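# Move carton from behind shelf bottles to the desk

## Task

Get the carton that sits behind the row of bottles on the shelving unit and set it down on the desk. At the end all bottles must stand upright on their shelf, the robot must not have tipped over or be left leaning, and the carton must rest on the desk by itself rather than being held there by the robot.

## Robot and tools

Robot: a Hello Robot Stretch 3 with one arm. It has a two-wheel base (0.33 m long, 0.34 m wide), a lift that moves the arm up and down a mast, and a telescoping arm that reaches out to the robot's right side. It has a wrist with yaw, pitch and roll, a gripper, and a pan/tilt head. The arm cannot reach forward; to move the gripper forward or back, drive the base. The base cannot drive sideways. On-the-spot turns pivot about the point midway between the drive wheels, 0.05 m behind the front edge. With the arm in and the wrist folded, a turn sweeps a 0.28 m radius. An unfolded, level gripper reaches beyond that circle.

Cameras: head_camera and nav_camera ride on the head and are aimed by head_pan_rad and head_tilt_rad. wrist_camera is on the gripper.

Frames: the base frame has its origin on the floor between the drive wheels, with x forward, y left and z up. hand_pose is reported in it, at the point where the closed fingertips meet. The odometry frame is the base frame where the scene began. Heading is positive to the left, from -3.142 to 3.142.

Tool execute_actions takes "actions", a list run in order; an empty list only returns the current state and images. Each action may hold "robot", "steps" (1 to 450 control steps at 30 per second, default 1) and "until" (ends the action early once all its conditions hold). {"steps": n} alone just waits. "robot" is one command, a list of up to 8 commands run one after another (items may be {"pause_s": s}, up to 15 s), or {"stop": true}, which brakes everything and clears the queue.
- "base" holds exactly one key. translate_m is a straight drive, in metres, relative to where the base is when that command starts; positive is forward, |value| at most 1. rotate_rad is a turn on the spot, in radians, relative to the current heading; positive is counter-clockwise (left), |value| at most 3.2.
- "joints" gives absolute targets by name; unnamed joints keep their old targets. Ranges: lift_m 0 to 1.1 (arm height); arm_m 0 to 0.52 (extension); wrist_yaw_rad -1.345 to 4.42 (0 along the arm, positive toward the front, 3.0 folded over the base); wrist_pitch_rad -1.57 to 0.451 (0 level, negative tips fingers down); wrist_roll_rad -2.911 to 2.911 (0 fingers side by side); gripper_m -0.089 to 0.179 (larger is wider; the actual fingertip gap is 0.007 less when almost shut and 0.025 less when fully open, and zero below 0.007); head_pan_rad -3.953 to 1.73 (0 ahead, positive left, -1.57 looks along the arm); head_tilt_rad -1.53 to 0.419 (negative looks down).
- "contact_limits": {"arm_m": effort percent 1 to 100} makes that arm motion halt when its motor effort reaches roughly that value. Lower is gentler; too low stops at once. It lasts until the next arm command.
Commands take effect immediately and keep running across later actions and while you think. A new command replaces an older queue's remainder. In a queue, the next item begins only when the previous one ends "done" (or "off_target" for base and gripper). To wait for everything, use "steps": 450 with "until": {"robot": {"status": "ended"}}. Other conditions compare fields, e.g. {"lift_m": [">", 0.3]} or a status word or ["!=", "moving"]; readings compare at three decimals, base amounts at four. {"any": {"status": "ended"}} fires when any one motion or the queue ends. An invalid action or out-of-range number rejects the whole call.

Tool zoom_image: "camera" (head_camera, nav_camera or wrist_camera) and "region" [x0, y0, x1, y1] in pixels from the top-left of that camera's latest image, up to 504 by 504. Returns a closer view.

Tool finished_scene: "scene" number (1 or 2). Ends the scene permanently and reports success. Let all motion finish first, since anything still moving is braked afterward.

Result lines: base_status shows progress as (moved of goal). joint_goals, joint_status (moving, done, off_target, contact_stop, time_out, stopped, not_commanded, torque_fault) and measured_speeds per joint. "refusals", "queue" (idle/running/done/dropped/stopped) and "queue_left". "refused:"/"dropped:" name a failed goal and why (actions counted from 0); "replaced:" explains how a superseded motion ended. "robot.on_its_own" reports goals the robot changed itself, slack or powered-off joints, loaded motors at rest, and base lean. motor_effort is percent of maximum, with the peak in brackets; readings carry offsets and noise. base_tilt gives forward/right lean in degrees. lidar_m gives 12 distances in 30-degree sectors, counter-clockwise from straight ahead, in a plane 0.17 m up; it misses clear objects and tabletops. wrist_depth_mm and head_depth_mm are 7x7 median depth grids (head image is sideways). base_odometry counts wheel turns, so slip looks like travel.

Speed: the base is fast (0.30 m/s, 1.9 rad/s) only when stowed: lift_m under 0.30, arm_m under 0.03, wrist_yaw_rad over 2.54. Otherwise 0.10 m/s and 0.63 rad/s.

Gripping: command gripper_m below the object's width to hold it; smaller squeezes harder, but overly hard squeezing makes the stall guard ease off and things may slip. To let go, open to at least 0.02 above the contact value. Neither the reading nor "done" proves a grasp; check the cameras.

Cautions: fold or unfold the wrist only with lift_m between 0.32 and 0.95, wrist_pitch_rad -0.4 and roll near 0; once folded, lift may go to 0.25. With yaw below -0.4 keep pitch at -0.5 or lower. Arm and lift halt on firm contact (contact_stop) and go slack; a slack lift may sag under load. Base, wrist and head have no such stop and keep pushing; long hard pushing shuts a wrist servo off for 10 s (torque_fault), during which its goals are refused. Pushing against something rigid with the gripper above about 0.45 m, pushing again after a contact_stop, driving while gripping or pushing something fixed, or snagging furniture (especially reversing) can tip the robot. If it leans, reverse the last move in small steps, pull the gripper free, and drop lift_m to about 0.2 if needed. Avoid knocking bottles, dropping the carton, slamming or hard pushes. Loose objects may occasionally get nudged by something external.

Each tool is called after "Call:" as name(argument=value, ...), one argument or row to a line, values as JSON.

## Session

Call:
execute_actions(
  actions=[],
)

Scene clock: 0.00 s.
robot.base_odometry: x=+0.000 y=+0.000 heading=+0.000 (m, m, rad; robot's odometry frame)
robot.turned_by_wheels: +0.000 (rad since the last result)
robot.turned_by_imu: +0.000 (rad since the last result)
robot.base_tilt: forward=-0.9 right=+1.6 (deg)
robot.lidar_m: 1.73 2.25 1.74 1.60 1.69 2.37 2.16 2.41 1.82 1.77 1.84 1.86
robot.head_depth_mm: 1915 1990 2009 2029 2043 1550 1910 / 1914 2010 2030 2059 2050 1556 1900 / 1920 2021 2040 2072 2084 2114 1914 / 1926 2036 2043 2087 2096 2131 1899 / 1923 2062 2056 2110 2126 1695 1827 / 1917 2079 2102 2128 2163 1698 1828 / 1917 2104 2133 2165 2191 2207 1905
robot.base_status: not_commanded
robot.joint_positions: lift_m=+0.555 arm_m=-0.001 wrist_yaw_rad=+2.958 wrist_pitch_rad=-0.463 wrist_roll_rad=-0.019 gripper_m=+0.037 head_pan_rad=+0.016 head_tilt_rad=-0.019
robot.joint_goals: lift_m=+0.555 arm_m=-0.001 wrist_yaw_rad=+2.958 wrist_pitch_rad=-0.463 wrist_roll_rad=-0.019 gripper_m=+0.037 head_pan_rad=+0.016 head_tilt_rad=-0.019
robot.joint_status: lift_m=not_commanded arm_m=not_commanded wrist_yaw_rad=not_commanded wrist_pitch_rad=not_commanded wrist_roll_rad=not_commanded gripper_m=not_commanded head_pan_rad=not_commanded head_tilt_rad=not_commanded
robot.measured_speeds: translate_m=+0.000 rotate_rad=+0.000 lift_m=+0.000 arm_m=+0.000 wrist_yaw_rad=+0.000 wrist_pitch_rad=+0.000 wrist_roll_rad=+0.000 head_pan_rad=+0.000 head_tilt_rad=+0.000
robot: refusals=0 queue=idle queue_left=0
robot.motor_effort: left_wheel=+2 right_wheel=+0 lift_m=+36 arm_m=-1 wrist_yaw_rad=-1 wrist_pitch_rad=+7 wrist_roll_rad=+0 gripper_m=+0 head_pan_rad=-1 head_tilt_rad=+2 (%)
robot.hand_pose: x=+0.0185 y=+0.0713 z=+0.5575 quat_wxyz=(+0.224, +0.694, +0.101, +0.677) (m; robot's base frame)
robot.wrist_depth_mm: - - - - - - - / - - - - - - - / - - - - - - - / - - - - - - - / 929 932 - 940 968 953 957 / 787 794 - 796 799 815 813 / 679 684 686 685 694 702 705
pictures: head_camera (sideways: a quarter turn clockwise sets it upright), nav_camera (sideways: a quarter turn counterclockwise sets it upright), wrist_camera
Images, in order (width x height): head_camera 896x504, nav_camera 672x504, wrist_camera 644x364.

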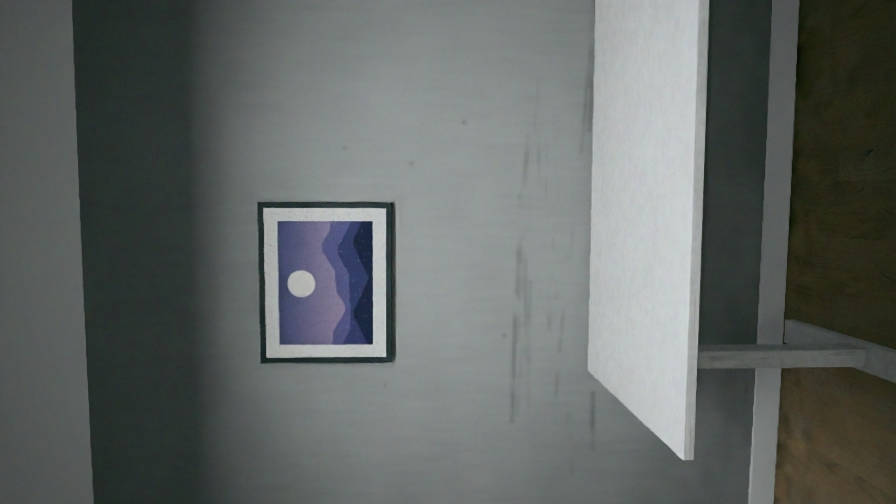

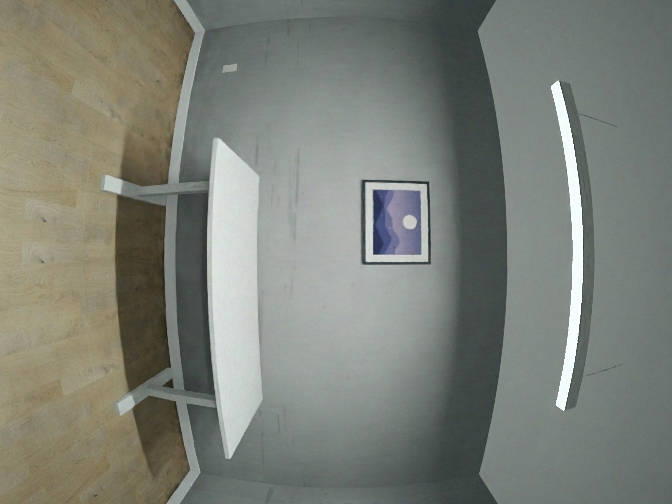

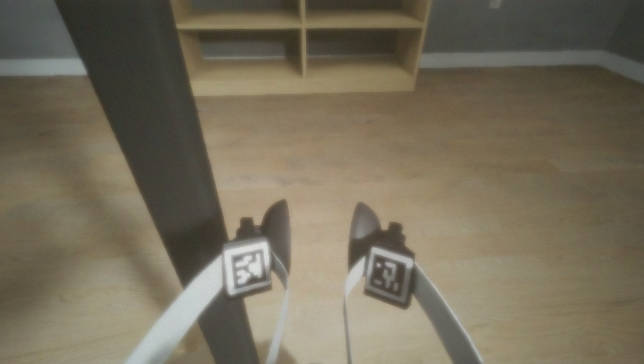

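Call:
execute_actions(
  actions=[
    {"robot": {"joints": {"head_pan_rad": 1.55, "head_tilt_rad": -0.3}}, "steps": 300, "until": {"robot": {"status": "ended"}}},
  ],
)

Scene clock: 7.37 s.
robot.base_odometry: x=+0.000 y=+0.000 heading=+0.000 (m, m, rad; robot's odometry frame)
robot.turned_by_wheels: +0.000 (rad since the last result)
robot.turned_by_imu: -0.001 (rad since the last result)
robot.base_tilt: forward=-0.8 right=+1.6 (deg)
robot.lidar_m: 1.72 2.25 1.74 1.60 1.68 2.37 2.16 2.41 1.82 1.78 1.83 1.86
robot.head_depth_mm: 1666 1774 1894 1958 1956 1788 1403 / 1668 1775 1887 1978 2037 1798 1400 / 1668 1774 1905 1975 2035 1793 1404 / 1679 1793 1899 1984 2052 1795 1408 / 1692 1798 1923 1988 2057 1803 1408 / 1695 1797 1936 2030 2043 1810 1412 / 1702 1818 1922 2072 2229 1805 1412
robot.base_status: not_commanded
robot.joint_positions: lift_m=+0.555 arm_m=-0.001 wrist_yaw_rad=+2.958 wrist_pitch_rad=-0.463 wrist_roll_rad=-0.019 gripper_m=+0.037 head_pan_rad=+1.543 head_tilt_rad=-0.296
robot.joint_goals: lift_m=+0.555 arm_m=-0.001 wrist_yaw_rad=+2.958 wrist_pitch_rad=-0.463 wrist_roll_rad=-0.019 gripper_m=+0.037 head_pan_rad=+1.550 head_tilt_rad=-0.300
robot.joint_status: lift_m=not_commanded arm_m=not_commanded wrist_yaw_rad=not_commanded wrist_pitch_rad=not_commanded wrist_roll_rad=not_commanded gripper_m=not_commanded head_pan_rad=done head_tilt_rad=done
robot.measured_speeds: translate_m=+0.000 rotate_rad=+0.000 lift_m=+0.000 arm_m=+0.000 wrist_yaw_rad=+0.000 wrist_pitch_rad=+0.000 wrist_roll_rad=+0.000 head_pan_rad=+0.000 head_tilt_rad=+0.000
robot: refusals=0 queue=done queue_left=0
robot.motor_effort: left_wheel=+1(2) right_wheel=+0(0) lift_m=+36(36) arm_m=+0(0) wrist_yaw_rad=+0(1) wrist_pitch_rad=+7(7) wrist_roll_rad=+0(0) gripper_m=+0(1) head_pan_rad=+5(61) head_tilt_rad=-2(18) (%)
robot.hand_pose: x=+0.0185 y=+0.0713 z=+0.5575 quat_wxyz=(+0.224, +0.694, +0.101, +0.677) (m; robot's base frame)
robot.wrist_depth_mm: - - - - - - - / - - - - - - - / - - - - - - - / - - - - - - - / 929 930 - 946 959 945 958 / 790 777 - 799 801 816 817 / 690 688 688 682 694 705 699
pictures: head_camera (sideways: a quarter turn clockwise sets it upright), nav_camera (sideways: a quarter turn counterclockwise sets it upright), wrist_camera
Images, in order (width x height): head_camera 896x504, nav_camera 672x504, wrist_camera 644x364.

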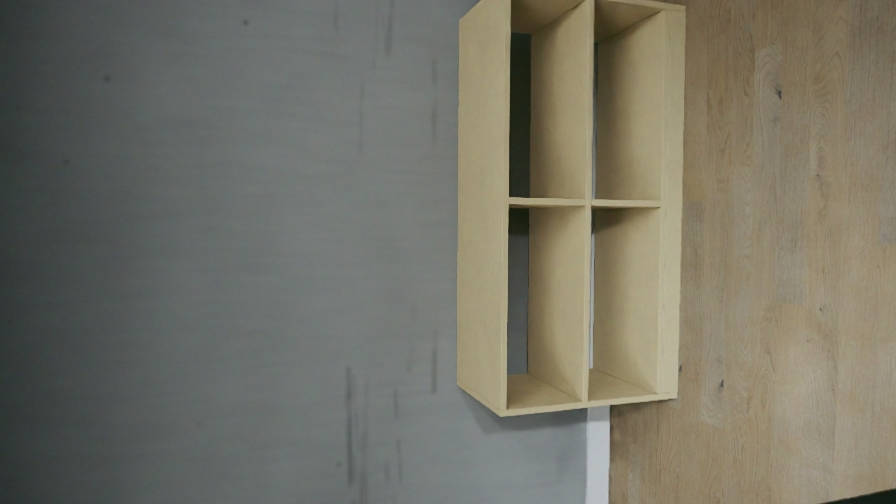

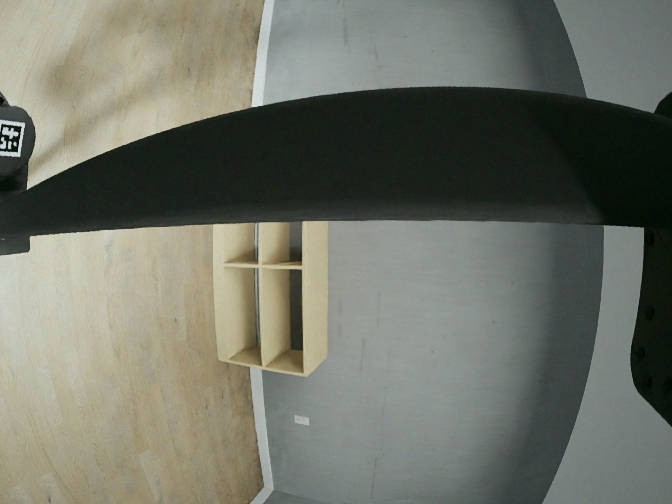

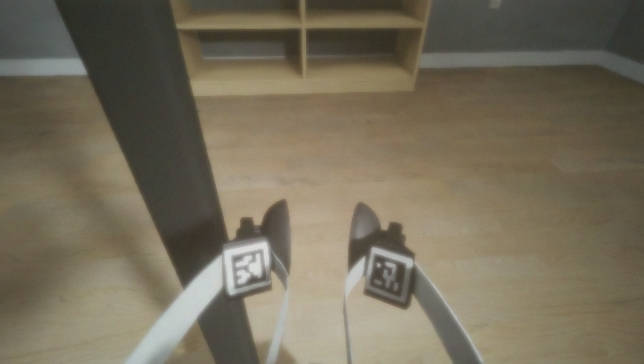

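Call:
execute_actions(
  actions=[
    {"robot": {"joints": {"head_pan_rad": -1.57, "head_tilt_rad": -0.3}}, "steps": 300, "until": {"robot": {"status": "ended"}}},
  ],
)

Scene clock: 14.30 s.
robot.base_odometry: x=+0.000 y=+0.000 heading=+0.000 (m, m, rad; robot's odometry frame)
robot.turned_by_wheels: +0.000 (rad since the last result)
robot.turned_by_imu: -0.001 (rad since the last result)
robot.base_tilt: forward=-0.8 right=+1.6 (deg)
robot.lidar_m: 1.73 2.25 1.73 1.60 1.69 2.37 2.15 2.42 1.82 1.78 1.84 1.85
robot.head_depth_mm: 1470 1562 1669 1785 1929 1799 1399 / 1483 1576 1672 1792 1936 1790 1407 / 1494 1591 1689 1813 1960 1803 1405 / 1510 1599 1714 1829 1976 1802 1405 / 1518 1616 1728 1859 2007 1809 1410 / 1521 1610 1721 1851 1995 1810 1408 / 1516 1626 1722 1859 2015 1796 1412
robot.base_status: not_commanded
robot.joint_positions: lift_m=+0.555 arm_m=-0.001 wrist_yaw_rad=+2.958 wrist_pitch_rad=-0.463 wrist_roll_rad=-0.019 gripper_m=+0.037 head_pan_rad=-1.563 head_tilt_rad=-0.296
robot.joint_goals: lift_m=+0.555 arm_m=-0.001 wrist_yaw_rad=+2.958 wrist_pitch_rad=-0.463 wrist_roll_rad=-0.019 gripper_m=+0.037 head_pan_rad=-1.570 head_tilt_rad=-0.300
robot.joint_status: lift_m=not_commanded arm_m=not_commanded wrist_yaw_rad=not_commanded wrist_pitch_rad=not_commanded wrist_roll_rad=not_commanded gripper_m=not_commanded head_pan_rad=done head_tilt_rad=done
robot.measured_speeds: translate_m=+0.000 rotate_rad=+0.000 lift_m=+0.000 arm_m=+0.000 wrist_yaw_rad=+0.000 wrist_pitch_rad=+0.000 wrist_roll_rad=+0.000 head_pan_rad=+0.000 head_tilt_rad=+0.000
robot: refusals=0 queue=done queue_left=0
robot.motor_effort: left_wheel=+1(2) right_wheel=+0(0) lift_m=+36(36) arm_m=+0(0) wrist_yaw_rad=+0(1) wrist_pitch_rad=+7(7) wrist_roll_rad=+0(0) gripper_m=+0(0) head_pan_rad=-5(67) head_tilt_rad=-1(0) (%)
robot.hand_pose: x=+0.0185 y=+0.0713 z=+0.5575 quat_wxyz=(+0.224, +0.694, +0.101, +0.677) (m; robot's base frame)
robot.wrist_depth_mm: - - - - - - - / - - - - - - - / - - - - - - - / - - - - - - - / 918 927 - 930 950 949 944 / 781 781 - 794 807 798 816 / 685 682 690 690 701 695 707
pictures: head_camera (sideways: a quarter turn clockwise sets it upright), nav_camera (sideways: a quarter turn counterclockwise sets it upright), wrist_camera
Images, in order (width x height): head_camera 896x504, nav_camera 672x504, wrist_camera 644x364.

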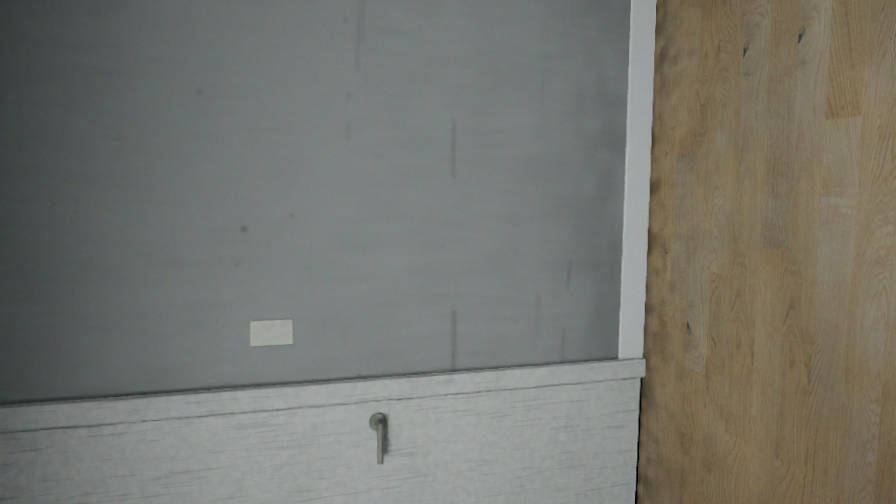

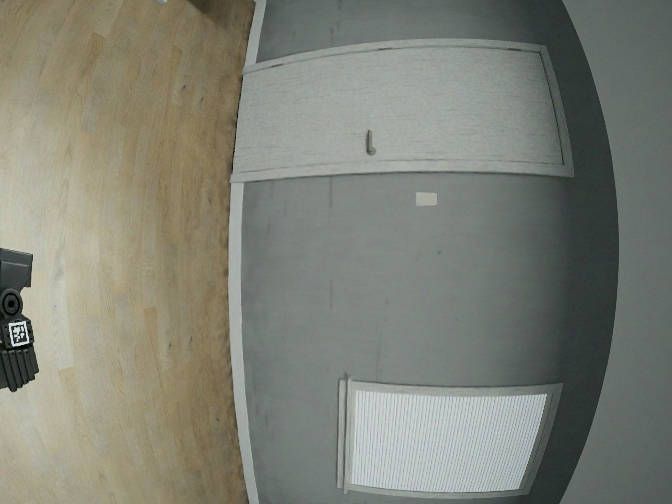

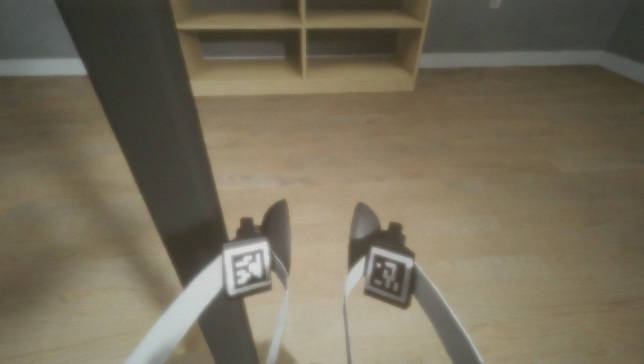

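Call:
execute_actions(
  actions=[
    {"robot": {"joints": {"head_pan_rad": -3.14, "head_tilt_rad": -0.3}}, "steps": 300, "until": {"robot": {"status": "ended"}}},
  ],
)

Scene clock: 20.00 s.
robot.base_odometry: x=+0.000 y=+0.000 heading=+0.000 (m, m, rad; robot's odometry frame)
robot.turned_by_wheels: +0.000 (rad since the last result)
robot.turned_by_imu: -0.001 (rad since the last result)
robot.base_tilt: forward=-0.9 right=+1.6 (deg)
robot.lidar_m: 1.73 2.24 1.74 1.60 1.69 2.37 2.16 2.41 1.83 1.78 1.83 1.86
robot.head_depth_mm: 2140 2310 2420 2589 2349 1790 1400 / 2153 2300 2432 2570 2377 1791 1406 / 2217 2345 2491 2616 2343 1785 1409 / 2236 2399 2553 2735 2462 1795 1409 / 2262 2412 2573 2743 2490 1809 1416 / 2278 2432 2578 2796 2479 1810 1404 / 2298 2450 2598 2782 2509 1807 1404
robot.base_status: not_commanded
robot.joint_positions: lift_m=+0.555 arm_m=-0.001 wrist_yaw_rad=+2.958 wrist_pitch_rad=-0.463 wrist_roll_rad=-0.019 gripper_m=+0.037 head_pan_rad=-3.133 head_tilt_rad=-0.296
robot.joint_goals: lift_m=+0.555 arm_m=-0.001 wrist_yaw_rad=+2.958 wrist_pitch_rad=-0.463 wrist_roll_rad=-0.019 gripper_m=+0.037 head_pan_rad=-3.140 head_tilt_rad=-0.300
robot.joint_status: lift_m=not_commanded arm_m=not_commanded wrist_yaw_rad=not_commanded wrist_pitch_rad=not_commanded wrist_roll_rad=not_commanded gripper_m=not_commanded head_pan_rad=done head_tilt_rad=done
robot.measured_speeds: translate_m=+0.000 rotate_rad=+0.000 lift_m=+0.000 arm_m=+0.000 wrist_yaw_rad=+0.000 wrist_pitch_rad=+0.000 wrist_roll_rad=+0.000 head_pan_rad=+0.000 head_tilt_rad=+0.000
robot: refusals=0 queue=done queue_left=0
robot.motor_effort: left_wheel=+1(2) right_wheel=+0(1) lift_m=+36(36) arm_m=+0(0) wrist_yaw_rad=+0(0) wrist_pitch_rad=+7(7) wrist_roll_rad=+1(0) gripper_m=+0(0) head_pan_rad=-5(65) head_tilt_rad=-2(3) (%)
robot.hand_pose: x=+0.0185 y=+0.0713 z=+0.5575 quat_wxyz=(+0.224, +0.694, +0.101, +0.677) (m; robot's base frame)
robot.wrist_depth_mm: - - - - - - - / - - - - - - - / - - - - - - - / - - - - - - - / 934 934 - 945 962 974 963 / 799 786 - 794 809 801 811 / 678 689 694 702 693 702 705
pictures: head_camera (sideways: a quarter turn clockwise sets it upright), nav_camera (sideways: a quarter turn counterclockwise sets it upright), wrist_camera
Images, in order (width x height): head_camera 896x504, nav_camera 672x504, wrist_camera 644x364.

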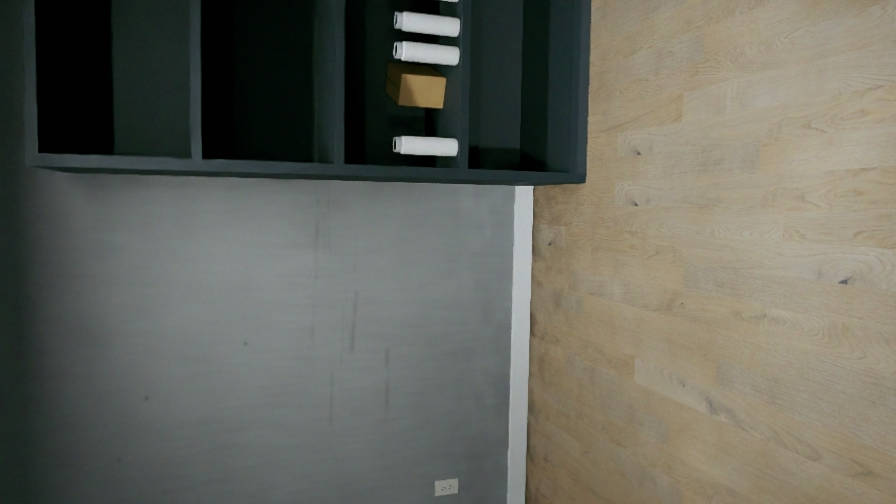

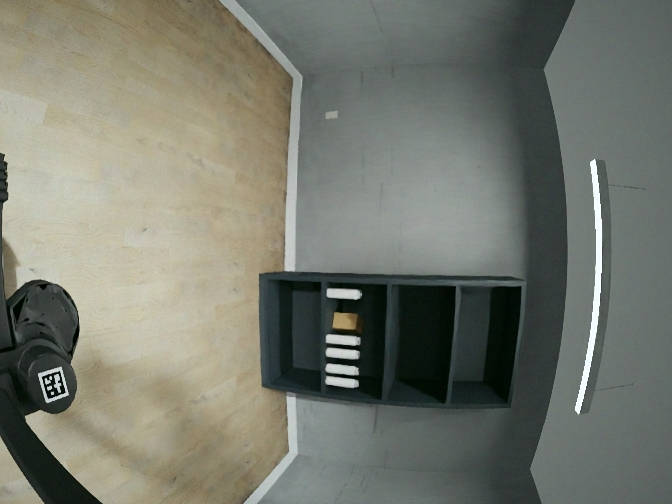

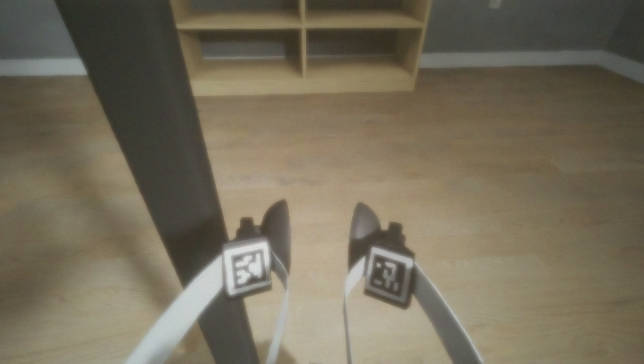

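Call:
execute_actions(
  actions=[
    {"robot": {"joints": {"head_pan_rad": -3.47, "head_tilt_rad": -0.35}}, "steps": 300, "until": {"robot": {"status": "ended"}}},
  ],
)

Scene clock: 28.23 s.
robot.base_odometry: x=+0.000 y=+0.000 heading=+0.000 (m, m, rad; robot's odometry frame)
robot.turned_by_wheels: +0.000 (rad since the last result)
robot.turned_by_imu: -0.001 (rad since the last result)
robot.base_tilt: forward=-0.8 right=+1.6 (deg)
robot.lidar_m: 1.73 2.24 1.74 1.60 1.68 2.37 2.15 2.41 1.82 1.78 1.84 1.86
robot.head_depth_mm: 2492 2682 2908 3089 2272 1700 1347 / 2401 2589 2802 3006 2284 1699 1346 / 2246 2400 2468 2653 2276 1705 1353 / 2282 2433 2542 2693 2290 1709 1351 / 2200 2369 2520 2705 2302 1705 1352 / 2129 2279 2457 2669 2292 1704 1354 / 2130 2267 2419 2615 2294 1706 1359
robot.base_status: not_commanded
robot.joint_positions: lift_m=+0.555 arm_m=-0.001 wrist_yaw_rad=+2.958 wrist_pitch_rad=-0.463 wrist_roll_rad=-0.019 gripper_m=+0.037 head_pan_rad=-3.463 head_tilt_rad=-0.345
robot.joint_goals: lift_m=+0.555 arm_m=-0.001 wrist_yaw_rad=+2.958 wrist_pitch_rad=-0.463 wrist_roll_rad=-0.019 gripper_m=+0.037 head_pan_rad=-3.470 head_tilt_rad=-0.350
robot.joint_status: lift_m=not_commanded arm_m=not_commanded wrist_yaw_rad=not_commanded wrist_pitch_rad=not_commanded wrist_roll_rad=not_commanded gripper_m=not_commanded head_pan_rad=done head_tilt_rad=done
robot.measured_speeds: translate_m=+0.000 rotate_rad=+0.000 lift_m=+0.000 arm_m=+0.000 wrist_yaw_rad=+0.000 wrist_pitch_rad=+0.000 wrist_roll_rad=+0.000 head_pan_rad=+0.000 head_tilt_rad=+0.000
robot: refusals=0 queue=done queue_left=0
robot.motor_effort: left_wheel=+1(1) right_wheel=+0(0) lift_m=+35(36) arm_m=+0(0) wrist_yaw_rad=+1(1) wrist_pitch_rad=+7(7) wrist_roll_rad=+0(0) gripper_m=-1(0) head_pan_rad=-4(39) head_tilt_rad=-2(9) (%)
robot.hand_pose: x=+0.0185 y=+0.0713 z=+0.5575 quat_wxyz=(+0.224, +0.694, +0.101, +0.677) (m; robot's base frame)
robot.wrist_depth_mm: - - - - - - - / - - - - - - - / - - - - - - - / - - - - - - - / 934 928 - 937 961 961 969 / 796 790 - 779 798 804 815 / 687 684 700 689 689 699 696
pictures: head_camera (sideways: a quarter turn clockwise sets it upright), nav_camera (sideways: a quarter turn counterclockwise sets it upright), wrist_camera
Images, in order (width x height): head_camera 896x504, nav_camera 672x504, wrist_camera 644x364.

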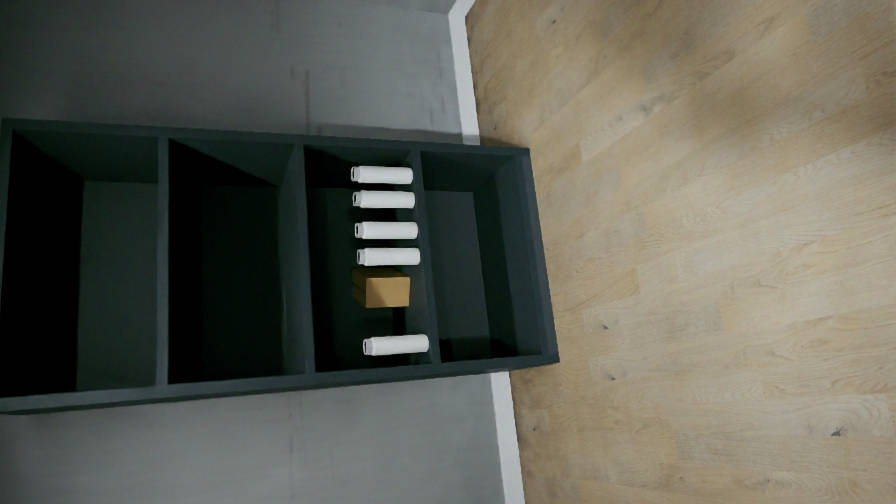

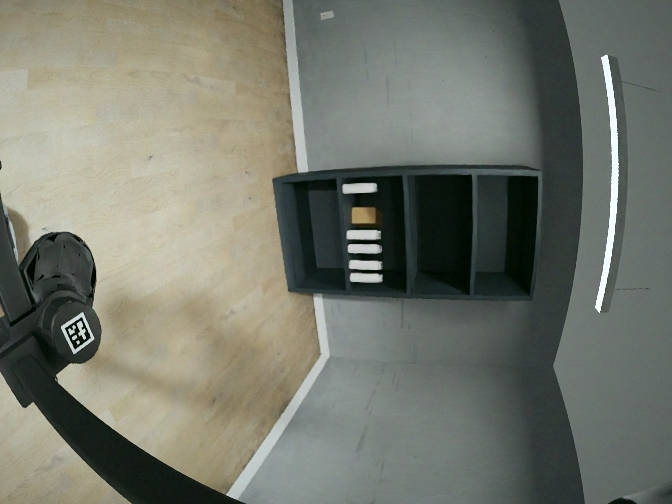

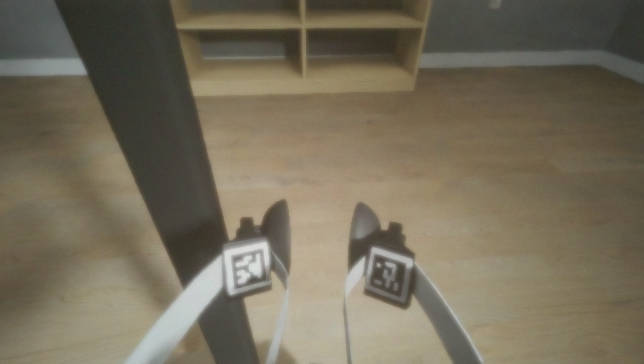

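Call:
zoom_image(
  camera="head_camera",
  region=[290, 130, 570, 390],
)

Region (290, 130, 570, 390) of head_camera's 896x504 image, scaled by 1.800, with more detail than that image has; it fills the top 468 rows of this view, and the rest is white.

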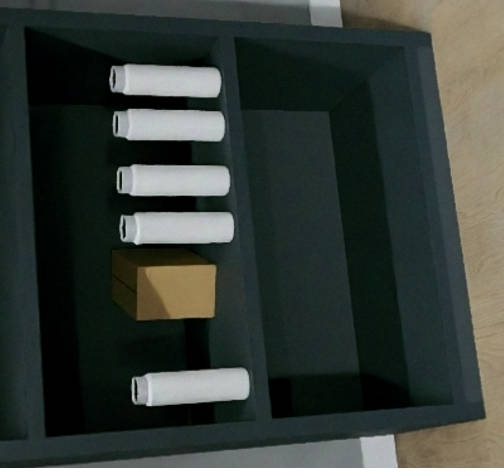

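Call:
execute_actions(
  actions=[
    {"robot": [{"joints": {"lift_m": 0.28, "head_pan_rad": -3.14, "head_tilt_rad": -0.5}}, {"base": {"rotate_rad": -0.285}}, {"base": {"translate_m": -1.0}}, {"base": {"translate_m": -0.769}}], "steps": 450, "until": {"robot": {"status": "ended"}}},
  ],
)

Scene clock: 119.23 s.
robot.base_odometry: x=-1.698 y=+0.497 heading=-0.285 (m, m, rad; robot's odometry frame)
robot.turned_by_wheels: -0.285 (rad since the last result)
robot.turned_by_imu: -0.285 (rad since the last result)
robot.base_tilt: forward=-0.9 right=+1.6 (deg)
robot.lidar_m: 3.61 2.68 1.69 1.58 1.58 0.72 0.89 0.51 0.52 1.92 2.18 2.58
robot.head_depth_mm: 796 879 925 599 1047 784 1118 / 775 854 909 601 1063 773 1102 / 757 836 885 603 1066 744 1071 / 740 814 871 606 884 826 785 / 725 794 855 607 813 853 785 / 708 776 832 610 1001 880 764 / 693 757 823 612 507 881 698
robot.base_status: done (translate_m -0.7690 of -0.7690)
robot.joint_positions: lift_m=+0.280 arm_m=-0.001 wrist_yaw_rad=+2.958 wrist_pitch_rad=-0.464 wrist_roll_rad=-0.019 gripper_m=+0.037 head_pan_rad=-3.147 head_tilt_rad=-0.495
robot.joint_goals: lift_m=+0.280 arm_m=-0.001 wrist_yaw_rad=+2.958 wrist_pitch_rad=-0.464 wrist_roll_rad=-0.019 gripper_m=+0.037 head_pan_rad=-3.140 head_tilt_rad=-0.500
robot.joint_status: lift_m=done arm_m=not_commanded wrist_yaw_rad=not_commanded wrist_pitch_rad=not_commanded wrist_roll_rad=not_commanded gripper_m=not_commanded head_pan_rad=done head_tilt_rad=done
robot.measured_speeds: translate_m=+0.000 rotate_rad=+0.000 lift_m=+0.000 arm_m=+0.000 wrist_yaw_rad=+0.000 wrist_pitch_rad=+0.000 wrist_roll_rad=+0.000 head_pan_rad=+0.000 head_tilt_rad=+0.000
robot: refusals=0 queue=done queue_left=0
robot.motor_effort: left_wheel=+2(7) right_wheel=-1(8) lift_m=+25(35) arm_m=+0(0) wrist_yaw_rad=+0(0) wrist_pitch_rad=+7(7) wrist_roll_rad=+0(0) gripper_m=+0(0) head_pan_rad=+5(38) head_tilt_rad=-2(15) (%)
robot.hand_pose: x=+0.0185 y=+0.0711 z=+0.2827 quat_wxyz=(+0.224, +0.694, +0.101, +0.677) (m; robot's base frame)
robot.wrist_depth_mm: - - - - - - - / - - - - - - - / 834 - 848 864 868 876 878 / 652 670 667 679 676 687 688 / 541 542 - 554 568 557 562 / 476 - - - 475 472 478 / - - - - 412 413 414
pictures: head_camera (sideways: a quarter turn clockwise sets it upright), nav_camera (sideways: a quarter turn counterclockwise sets it upright), wrist_camera
Images, in order (width x height): head_camera 896x504, nav_camera 672x504, wrist_camera 644x364.

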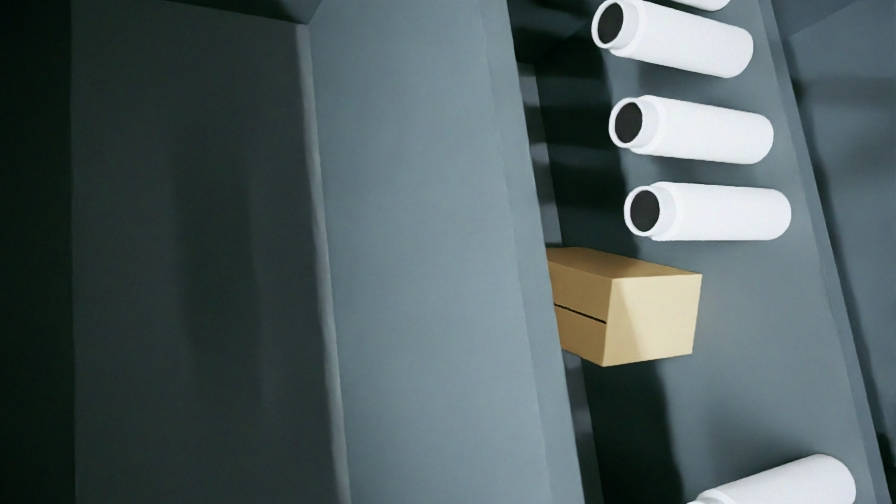

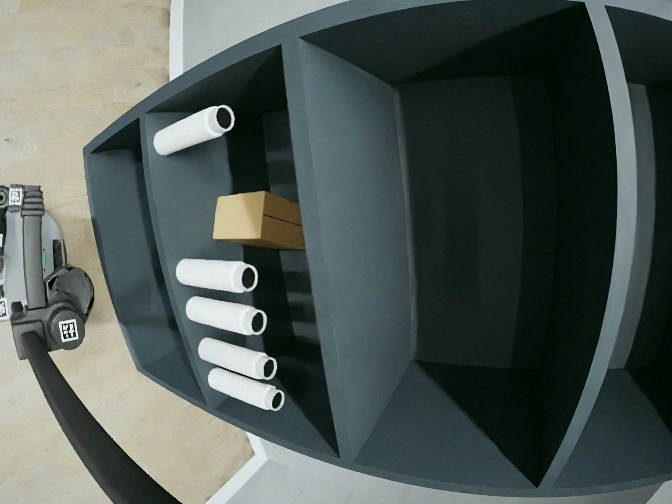

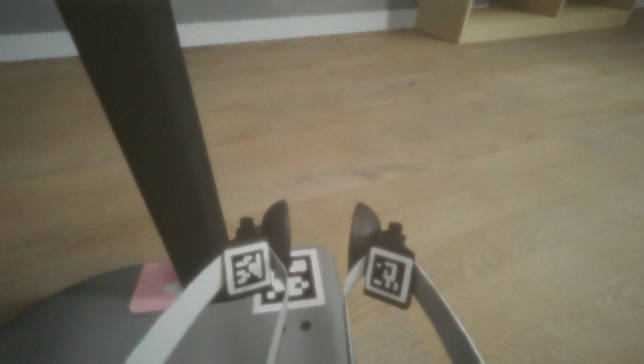

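Call:
execute_actions(
  actions=[],
)

Scene clock: 154.43 s.
robot.base_odometry: x=-1.698 y=+0.497 heading=-0.285 (m, m, rad; robot's odometry frame)
robot.turned_by_wheels: +0.000 (rad since the last result)
robot.turned_by_imu: -0.001 (rad since the last result)
robot.base_tilt: forward=-0.9 right=+1.5 (deg)
robot.lidar_m: 3.58 2.67 1.69 1.57 1.58 0.72 0.89 0.51 0.52 1.93 2.18 2.57
robot.head_depth_mm: 793 878 926 599 1047 782 1123 / 773 854 910 600 1065 772 1101 / 759 835 887 603 1066 742 1073 / 740 814 871 605 882 827 784 / 724 795 852 607 811 852 784 / 709 775 830 608 1001 880 764 / 695 756 824 612 507 883 698
robot.base_status: done (translate_m -0.7690 of -0.7690)
robot.joint_positions: lift_m=+0.280 arm_m=-0.001 wrist_yaw_rad=+2.958 wrist_pitch_rad=-0.464 wrist_roll_rad=-0.019 gripper_m=+0.037 head_pan_rad=-3.147 head_tilt_rad=-0.495
robot.joint_goals: lift_m=+0.280 arm_m=-0.001 wrist_yaw_rad=+2.958 wrist_pitch_rad=-0.464 wrist_roll_rad=-0.019 gripper_m=+0.037 head_pan_rad=-3.140 head_tilt_rad=-0.500
robot.joint_status: lift_m=done arm_m=not_commanded wrist_yaw_rad=not_commanded wrist_pitch_rad=not_commanded wrist_roll_rad=not_commanded gripper_m=not_commanded head_pan_rad=done head_tilt_rad=done
robot.measured_speeds: translate_m=+0.000 rotate_rad=+0.000 lift_m=+0.000 arm_m=+0.000 wrist_yaw_rad=+0.000 wrist_pitch_rad=+0.000 wrist_roll_rad=+0.000 head_pan_rad=+0.000 head_tilt_rad=+0.000
robot: refusals=0 queue=done queue_left=0
robot.motor_effort: left_wheel=+2(3) right_wheel=-2(1) lift_m=+26(25) arm_m=+0(1) wrist_yaw_rad=+1(0) wrist_pitch_rad=+7(7) wrist_roll_rad=+0(0) gripper_m=+0(1) head_pan_rad=+5(5) head_tilt_rad=-2(2) (%)
robot.hand_pose: x=+0.0185 y=+0.0711 z=+0.2827 quat_wxyz=(+0.224, +0.694, +0.101, +0.677) (m; robot's base frame)
robot.wrist_depth_mm: - - - - - - - / - - - - - - - / 830 - 859 863 871 877 870 / 659 656 669 678 679 672 689 / 549 549 - 560 566 564 557 / 478 - - - 471 472 480 / - - - - 410 415 411
pictures: head_camera (sideways: a quarter turn clockwise sets it upright), nav_camera (sideways: a quarter turn counterclockwise sets it upright), wrist_camera
Images, in order (width x height): head_camera 896x504, nav_camera 672x504, wrist_camera 644x364.

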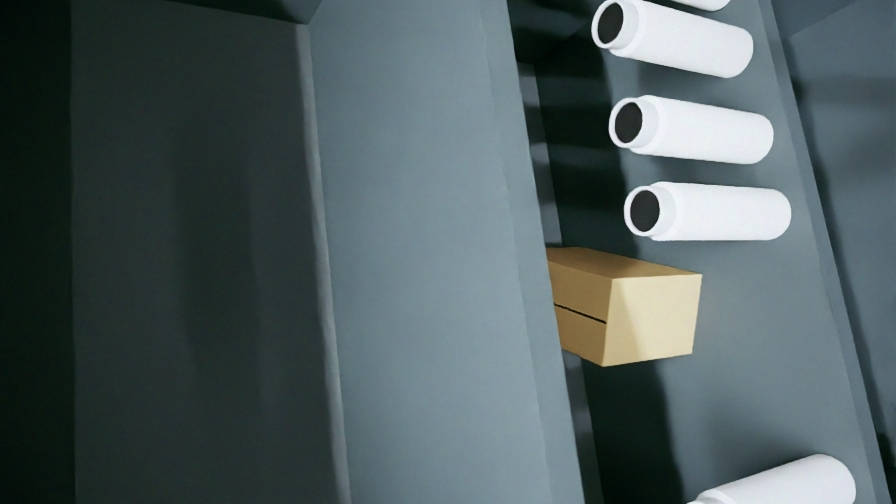

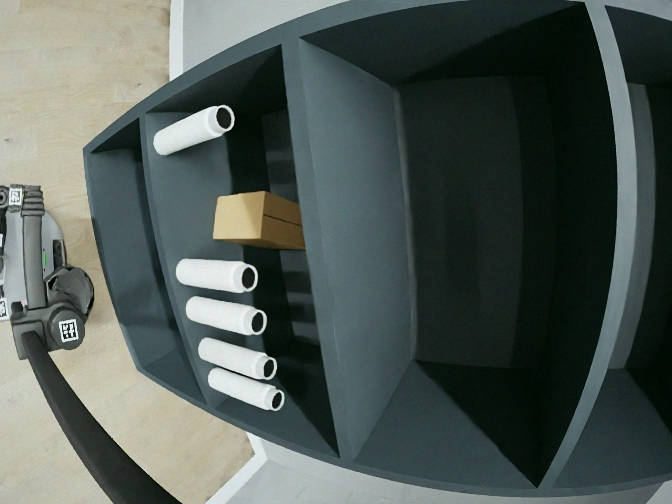

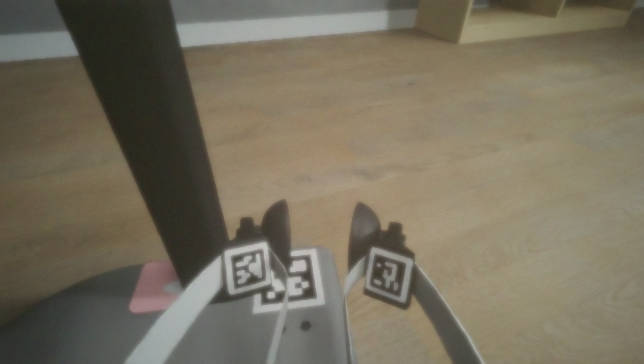

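Call:
execute_actions(
  actions=[
    {"robot": {"base": {"rotate_rad": -1.417}, "joints": {"head_pan_rad": -1.57, "head_tilt_rad": -0.6}}, "steps": 450, "until": {"robot": {"status": "ended"}}},
  ],
)

Scene clock: 167.30 s.
robot.base_odometry: x=-1.698 y=+0.497 heading=-1.702 (m, m, rad; robot's odometry frame)
robot.turned_by_wheels: -1.417 (rad since the last result)
robot.turned_by_imu: -1.423 (rad since the last result)
robot.base_tilt: forward=-0.9 right=+1.6 (deg)
robot.lidar_m: 2.18 2.23 2.91 3.38 2.16 1.67 1.57 0.72 0.76 0.89 0.51 1.21
robot.head_depth_mm: 732 822 711 553 958 790 1094 / 728 814 714 531 993 776 1095 / 724 809 718 533 909 793 1104 / 719 804 721 535 871 816 1101 / 713 798 725 538 1001 816 1107 / 711 793 730 540 1005 759 1060 / 706 777 731 518 756 745 1102
robot.base_status: done (rotate_rad -1.4169 of -1.4170)
robot.joint_positions: lift_m=+0.280 arm_m=-0.001 wrist_yaw_rad=+2.958 wrist_pitch_rad=-0.464 wrist_roll_rad=-0.019 gripper_m=+0.037 head_pan_rad=-1.577 head_tilt_rad=-0.593
robot.joint_goals: lift_m=+0.280 arm_m=-0.001 wrist_yaw_rad=+2.958 wrist_pitch_rad=-0.464 wrist_roll_rad=-0.019 gripper_m=+0.037 head_pan_rad=-1.570 head_tilt_rad=-0.600
robot.joint_status: lift_m=done arm_m=not_commanded wrist_yaw_rad=not_commanded wrist_pitch_rad=not_commanded wrist_roll_rad=not_commanded gripper_m=not_commanded head_pan_rad=done head_tilt_rad=done
robot.measured_speeds: translate_m=+0.000 rotate_rad=+0.000 lift_m=+0.000 arm_m=+0.000 wrist_yaw_rad=+0.000 wrist_pitch_rad=+0.000 wrist_roll_rad=+0.000 head_pan_rad=+0.000 head_tilt_rad=+0.000
robot: refusals=0 queue=done queue_left=0
robot.motor_effort: left_wheel=+2(9) right_wheel=-2(8) lift_m=+26(26) arm_m=+0(1) wrist_yaw_rad=+0(1) wrist_pitch_rad=+8(7) wrist_roll_rad=+0(0) gripper_m=+0(0) head_pan_rad=+5(66) head_tilt_rad=-3(14) (%)
robot.hand_pose: x=+0.0185 y=+0.0711 z=+0.2827 quat_wxyz=(+0.224, +0.694, +0.101, +0.677) (m; robot's base frame)
robot.wrist_depth_mm: - - - - - - - / - - - - - - - / 832 - 839 866 850 871 869 / 662 662 669 676 682 678 686 / 545 546 - 553 568 554 563 / 477 - - - 473 474 477 / - - - - 407 415 415
pictures: head_camera (sideways: a quarter turn clockwise sets it upright), nav_camera (sideways: a quarter turn counterclockwise sets it upright), wrist_camera
Images, in order (width x height): head_camera 896x504, nav_camera 672x504, wrist_camera 644x364.

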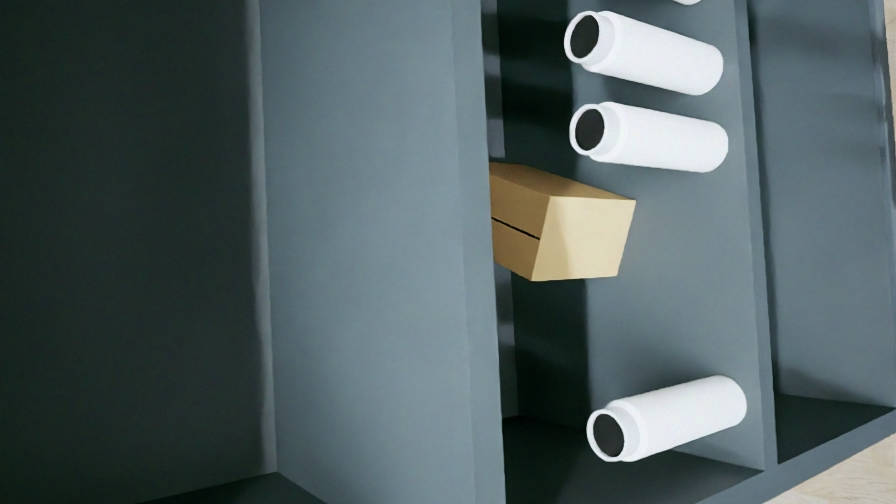

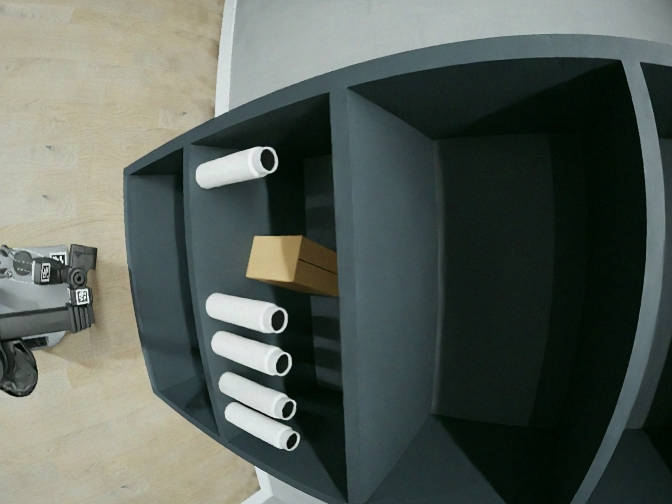

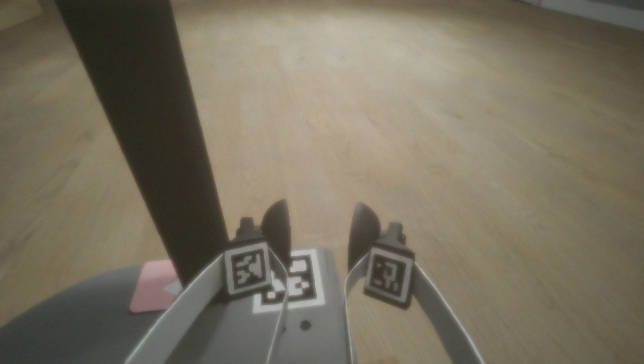

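Call:
zoom_image(
  camera="head_camera",
  region=[460, 80, 800, 330],
)

Call:
zoom_image(
  camera="head_camera",
  region=[560, 300, 896, 504],
)

Region (460, 80, 800, 330) of head_camera's 896x504 image, scaled by 1.482, with more detail than that image has; it fills the top 371 rows of this view, and the rest is white.

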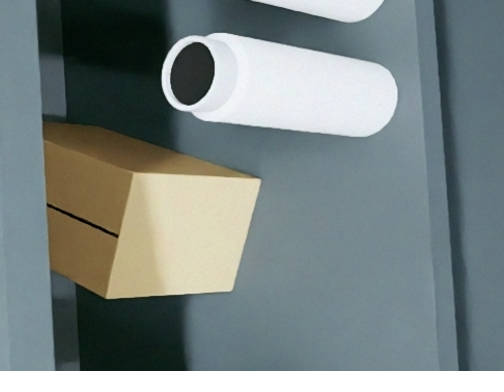

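Region (560, 300, 896, 504) of head_camera's 896x504 image, scaled by 1.500, with more detail than that image has; it fills the top 306 rows of this view, and the rest is white.

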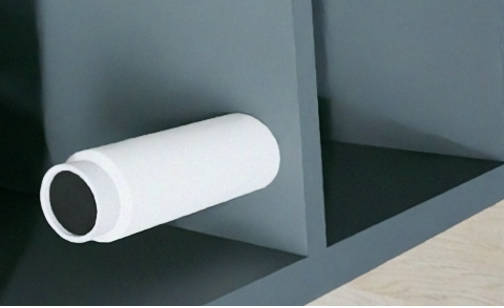

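Call:
execute_actions(
  actions=[
    {"robot": [{"base": {"rotate_rad": -0.354}, "joints": {"lift_m": 0.55, "wrist_pitch_rad": -0.4, "wrist_roll_rad": 0.0, "head_tilt_rad": -0.72}}, {"joints": {"wrist_yaw_rad": 0.0}}, {"joints": {"wrist_pitch_rad": 0.0}, "base": {"translate_m": 0.2}}], "steps": 450, "until": {"robot": {"status": "ended"}}},
  ],
)

Scene clock: 296.03 s.
robot.base_odometry: x=-1.791 y=+0.320 heading=-2.056 (m, m, rad; robot's odometry frame)
robot.turned_by_wheels: -0.354 (rad since the last result)
robot.turned_by_imu: -0.358 (rad since the last result)
robot.base_tilt: forward=-0.9 right=+1.6 (deg)
robot.lidar_m: 1.31 2.00 2.14 3.18 3.93 1.88 1.78 1.76 0.84 0.82 0.37 0.89
robot.head_depth_mm: 830 783 556 1094 858 1237 1115 / 790 790 559 1030 777 1211 1148 / 755 795 561 1006 889 1172 - / 721 775 564 483 865 799 1079 / 690 755 566 467 908 781 1066 / 662 725 570 443 909 701 989 / 634 702 572 440 842 617 1107
robot.base_status: done (translate_m +0.2000 of +0.2000)
robot.joint_positions: lift_m=+0.550 arm_m=-0.001 wrist_yaw_rad=+0.002 wrist_pitch_rad=-0.025 wrist_roll_rad=-0.007 gripper_m=+0.037 head_pan_rad=-1.577 head_tilt_rad=-0.712
robot.joint_goals: lift_m=+0.550 arm_m=-0.001 wrist_yaw_rad=+0.000 wrist_pitch_rad=+0.000 wrist_roll_rad=+0.000 gripper_m=+0.037 head_pan_rad=-1.570 head_tilt_rad=-0.720
robot.joint_status: lift_m=done arm_m=not_commanded wrist_yaw_rad=done wrist_pitch_rad=done wrist_roll_rad=done gripper_m=not_commanded head_pan_rad=done head_tilt_rad=done
robot.measured_speeds: translate_m=+0.000 rotate_rad=+0.000 lift_m=+0.000 arm_m=+0.000 wrist_yaw_rad=+0.000 wrist_pitch_rad=+0.000 wrist_roll_rad=+0.000 head_pan_rad=+0.000 head_tilt_rad=+0.000
robot: refusals=0 queue=done queue_left=0
robot.motor_effort: left_wheel=+3(8) right_wheel=-2(7) lift_m=+46(48) arm_m=+0(1) wrist_yaw_rad=-1(1) wrist_pitch_rad=+11(12) wrist_roll_rad=+4(5) gripper_m=+0(0) head_pan_rad=+5(4) head_tilt_rad=-3(15) (%)
robot.hand_pose: x=-0.0210 y=-0.3991 z=+0.6580 quat_wxyz=(+0.710, +0.010, -0.704, -0.008) (m; robot's base frame)
robot.wrist_depth_mm: 457 499 544 606 690 654 534 / 471 511 570 624 696 229 268 / 481 524 565 350 713 234 275 / 489 538 576 361 676 244 331 / 443 486 488 375 269 292 342 / 338 343 324 346 264 303 348 / 263 264 266 268 269 272 327
pictures: head_camera (sideways: a quarter turn clockwise sets it upright), nav_camera (sideways: a quarter turn counterclockwise sets it upright), wrist_camera
Images, in order (width x height): head_camera 896x504, nav_camera 672x504, wrist_camera 644x364.

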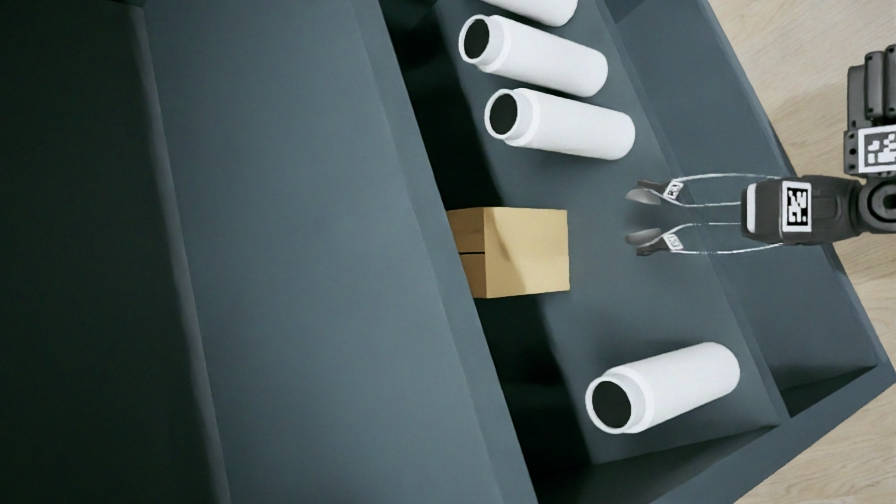

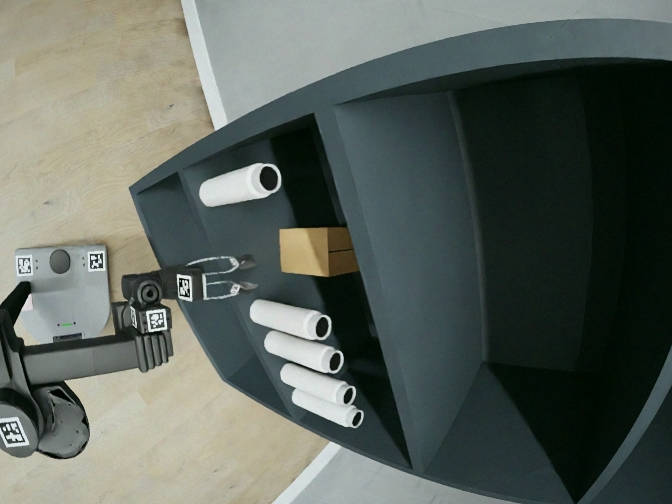

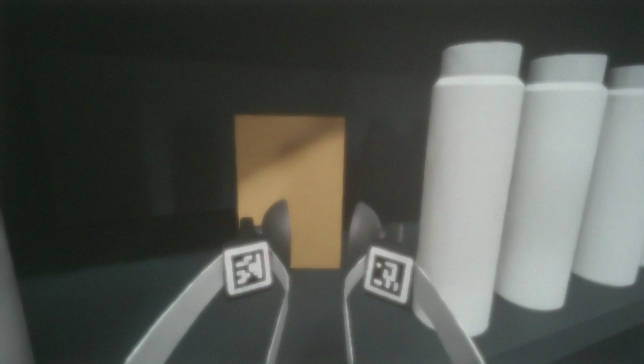

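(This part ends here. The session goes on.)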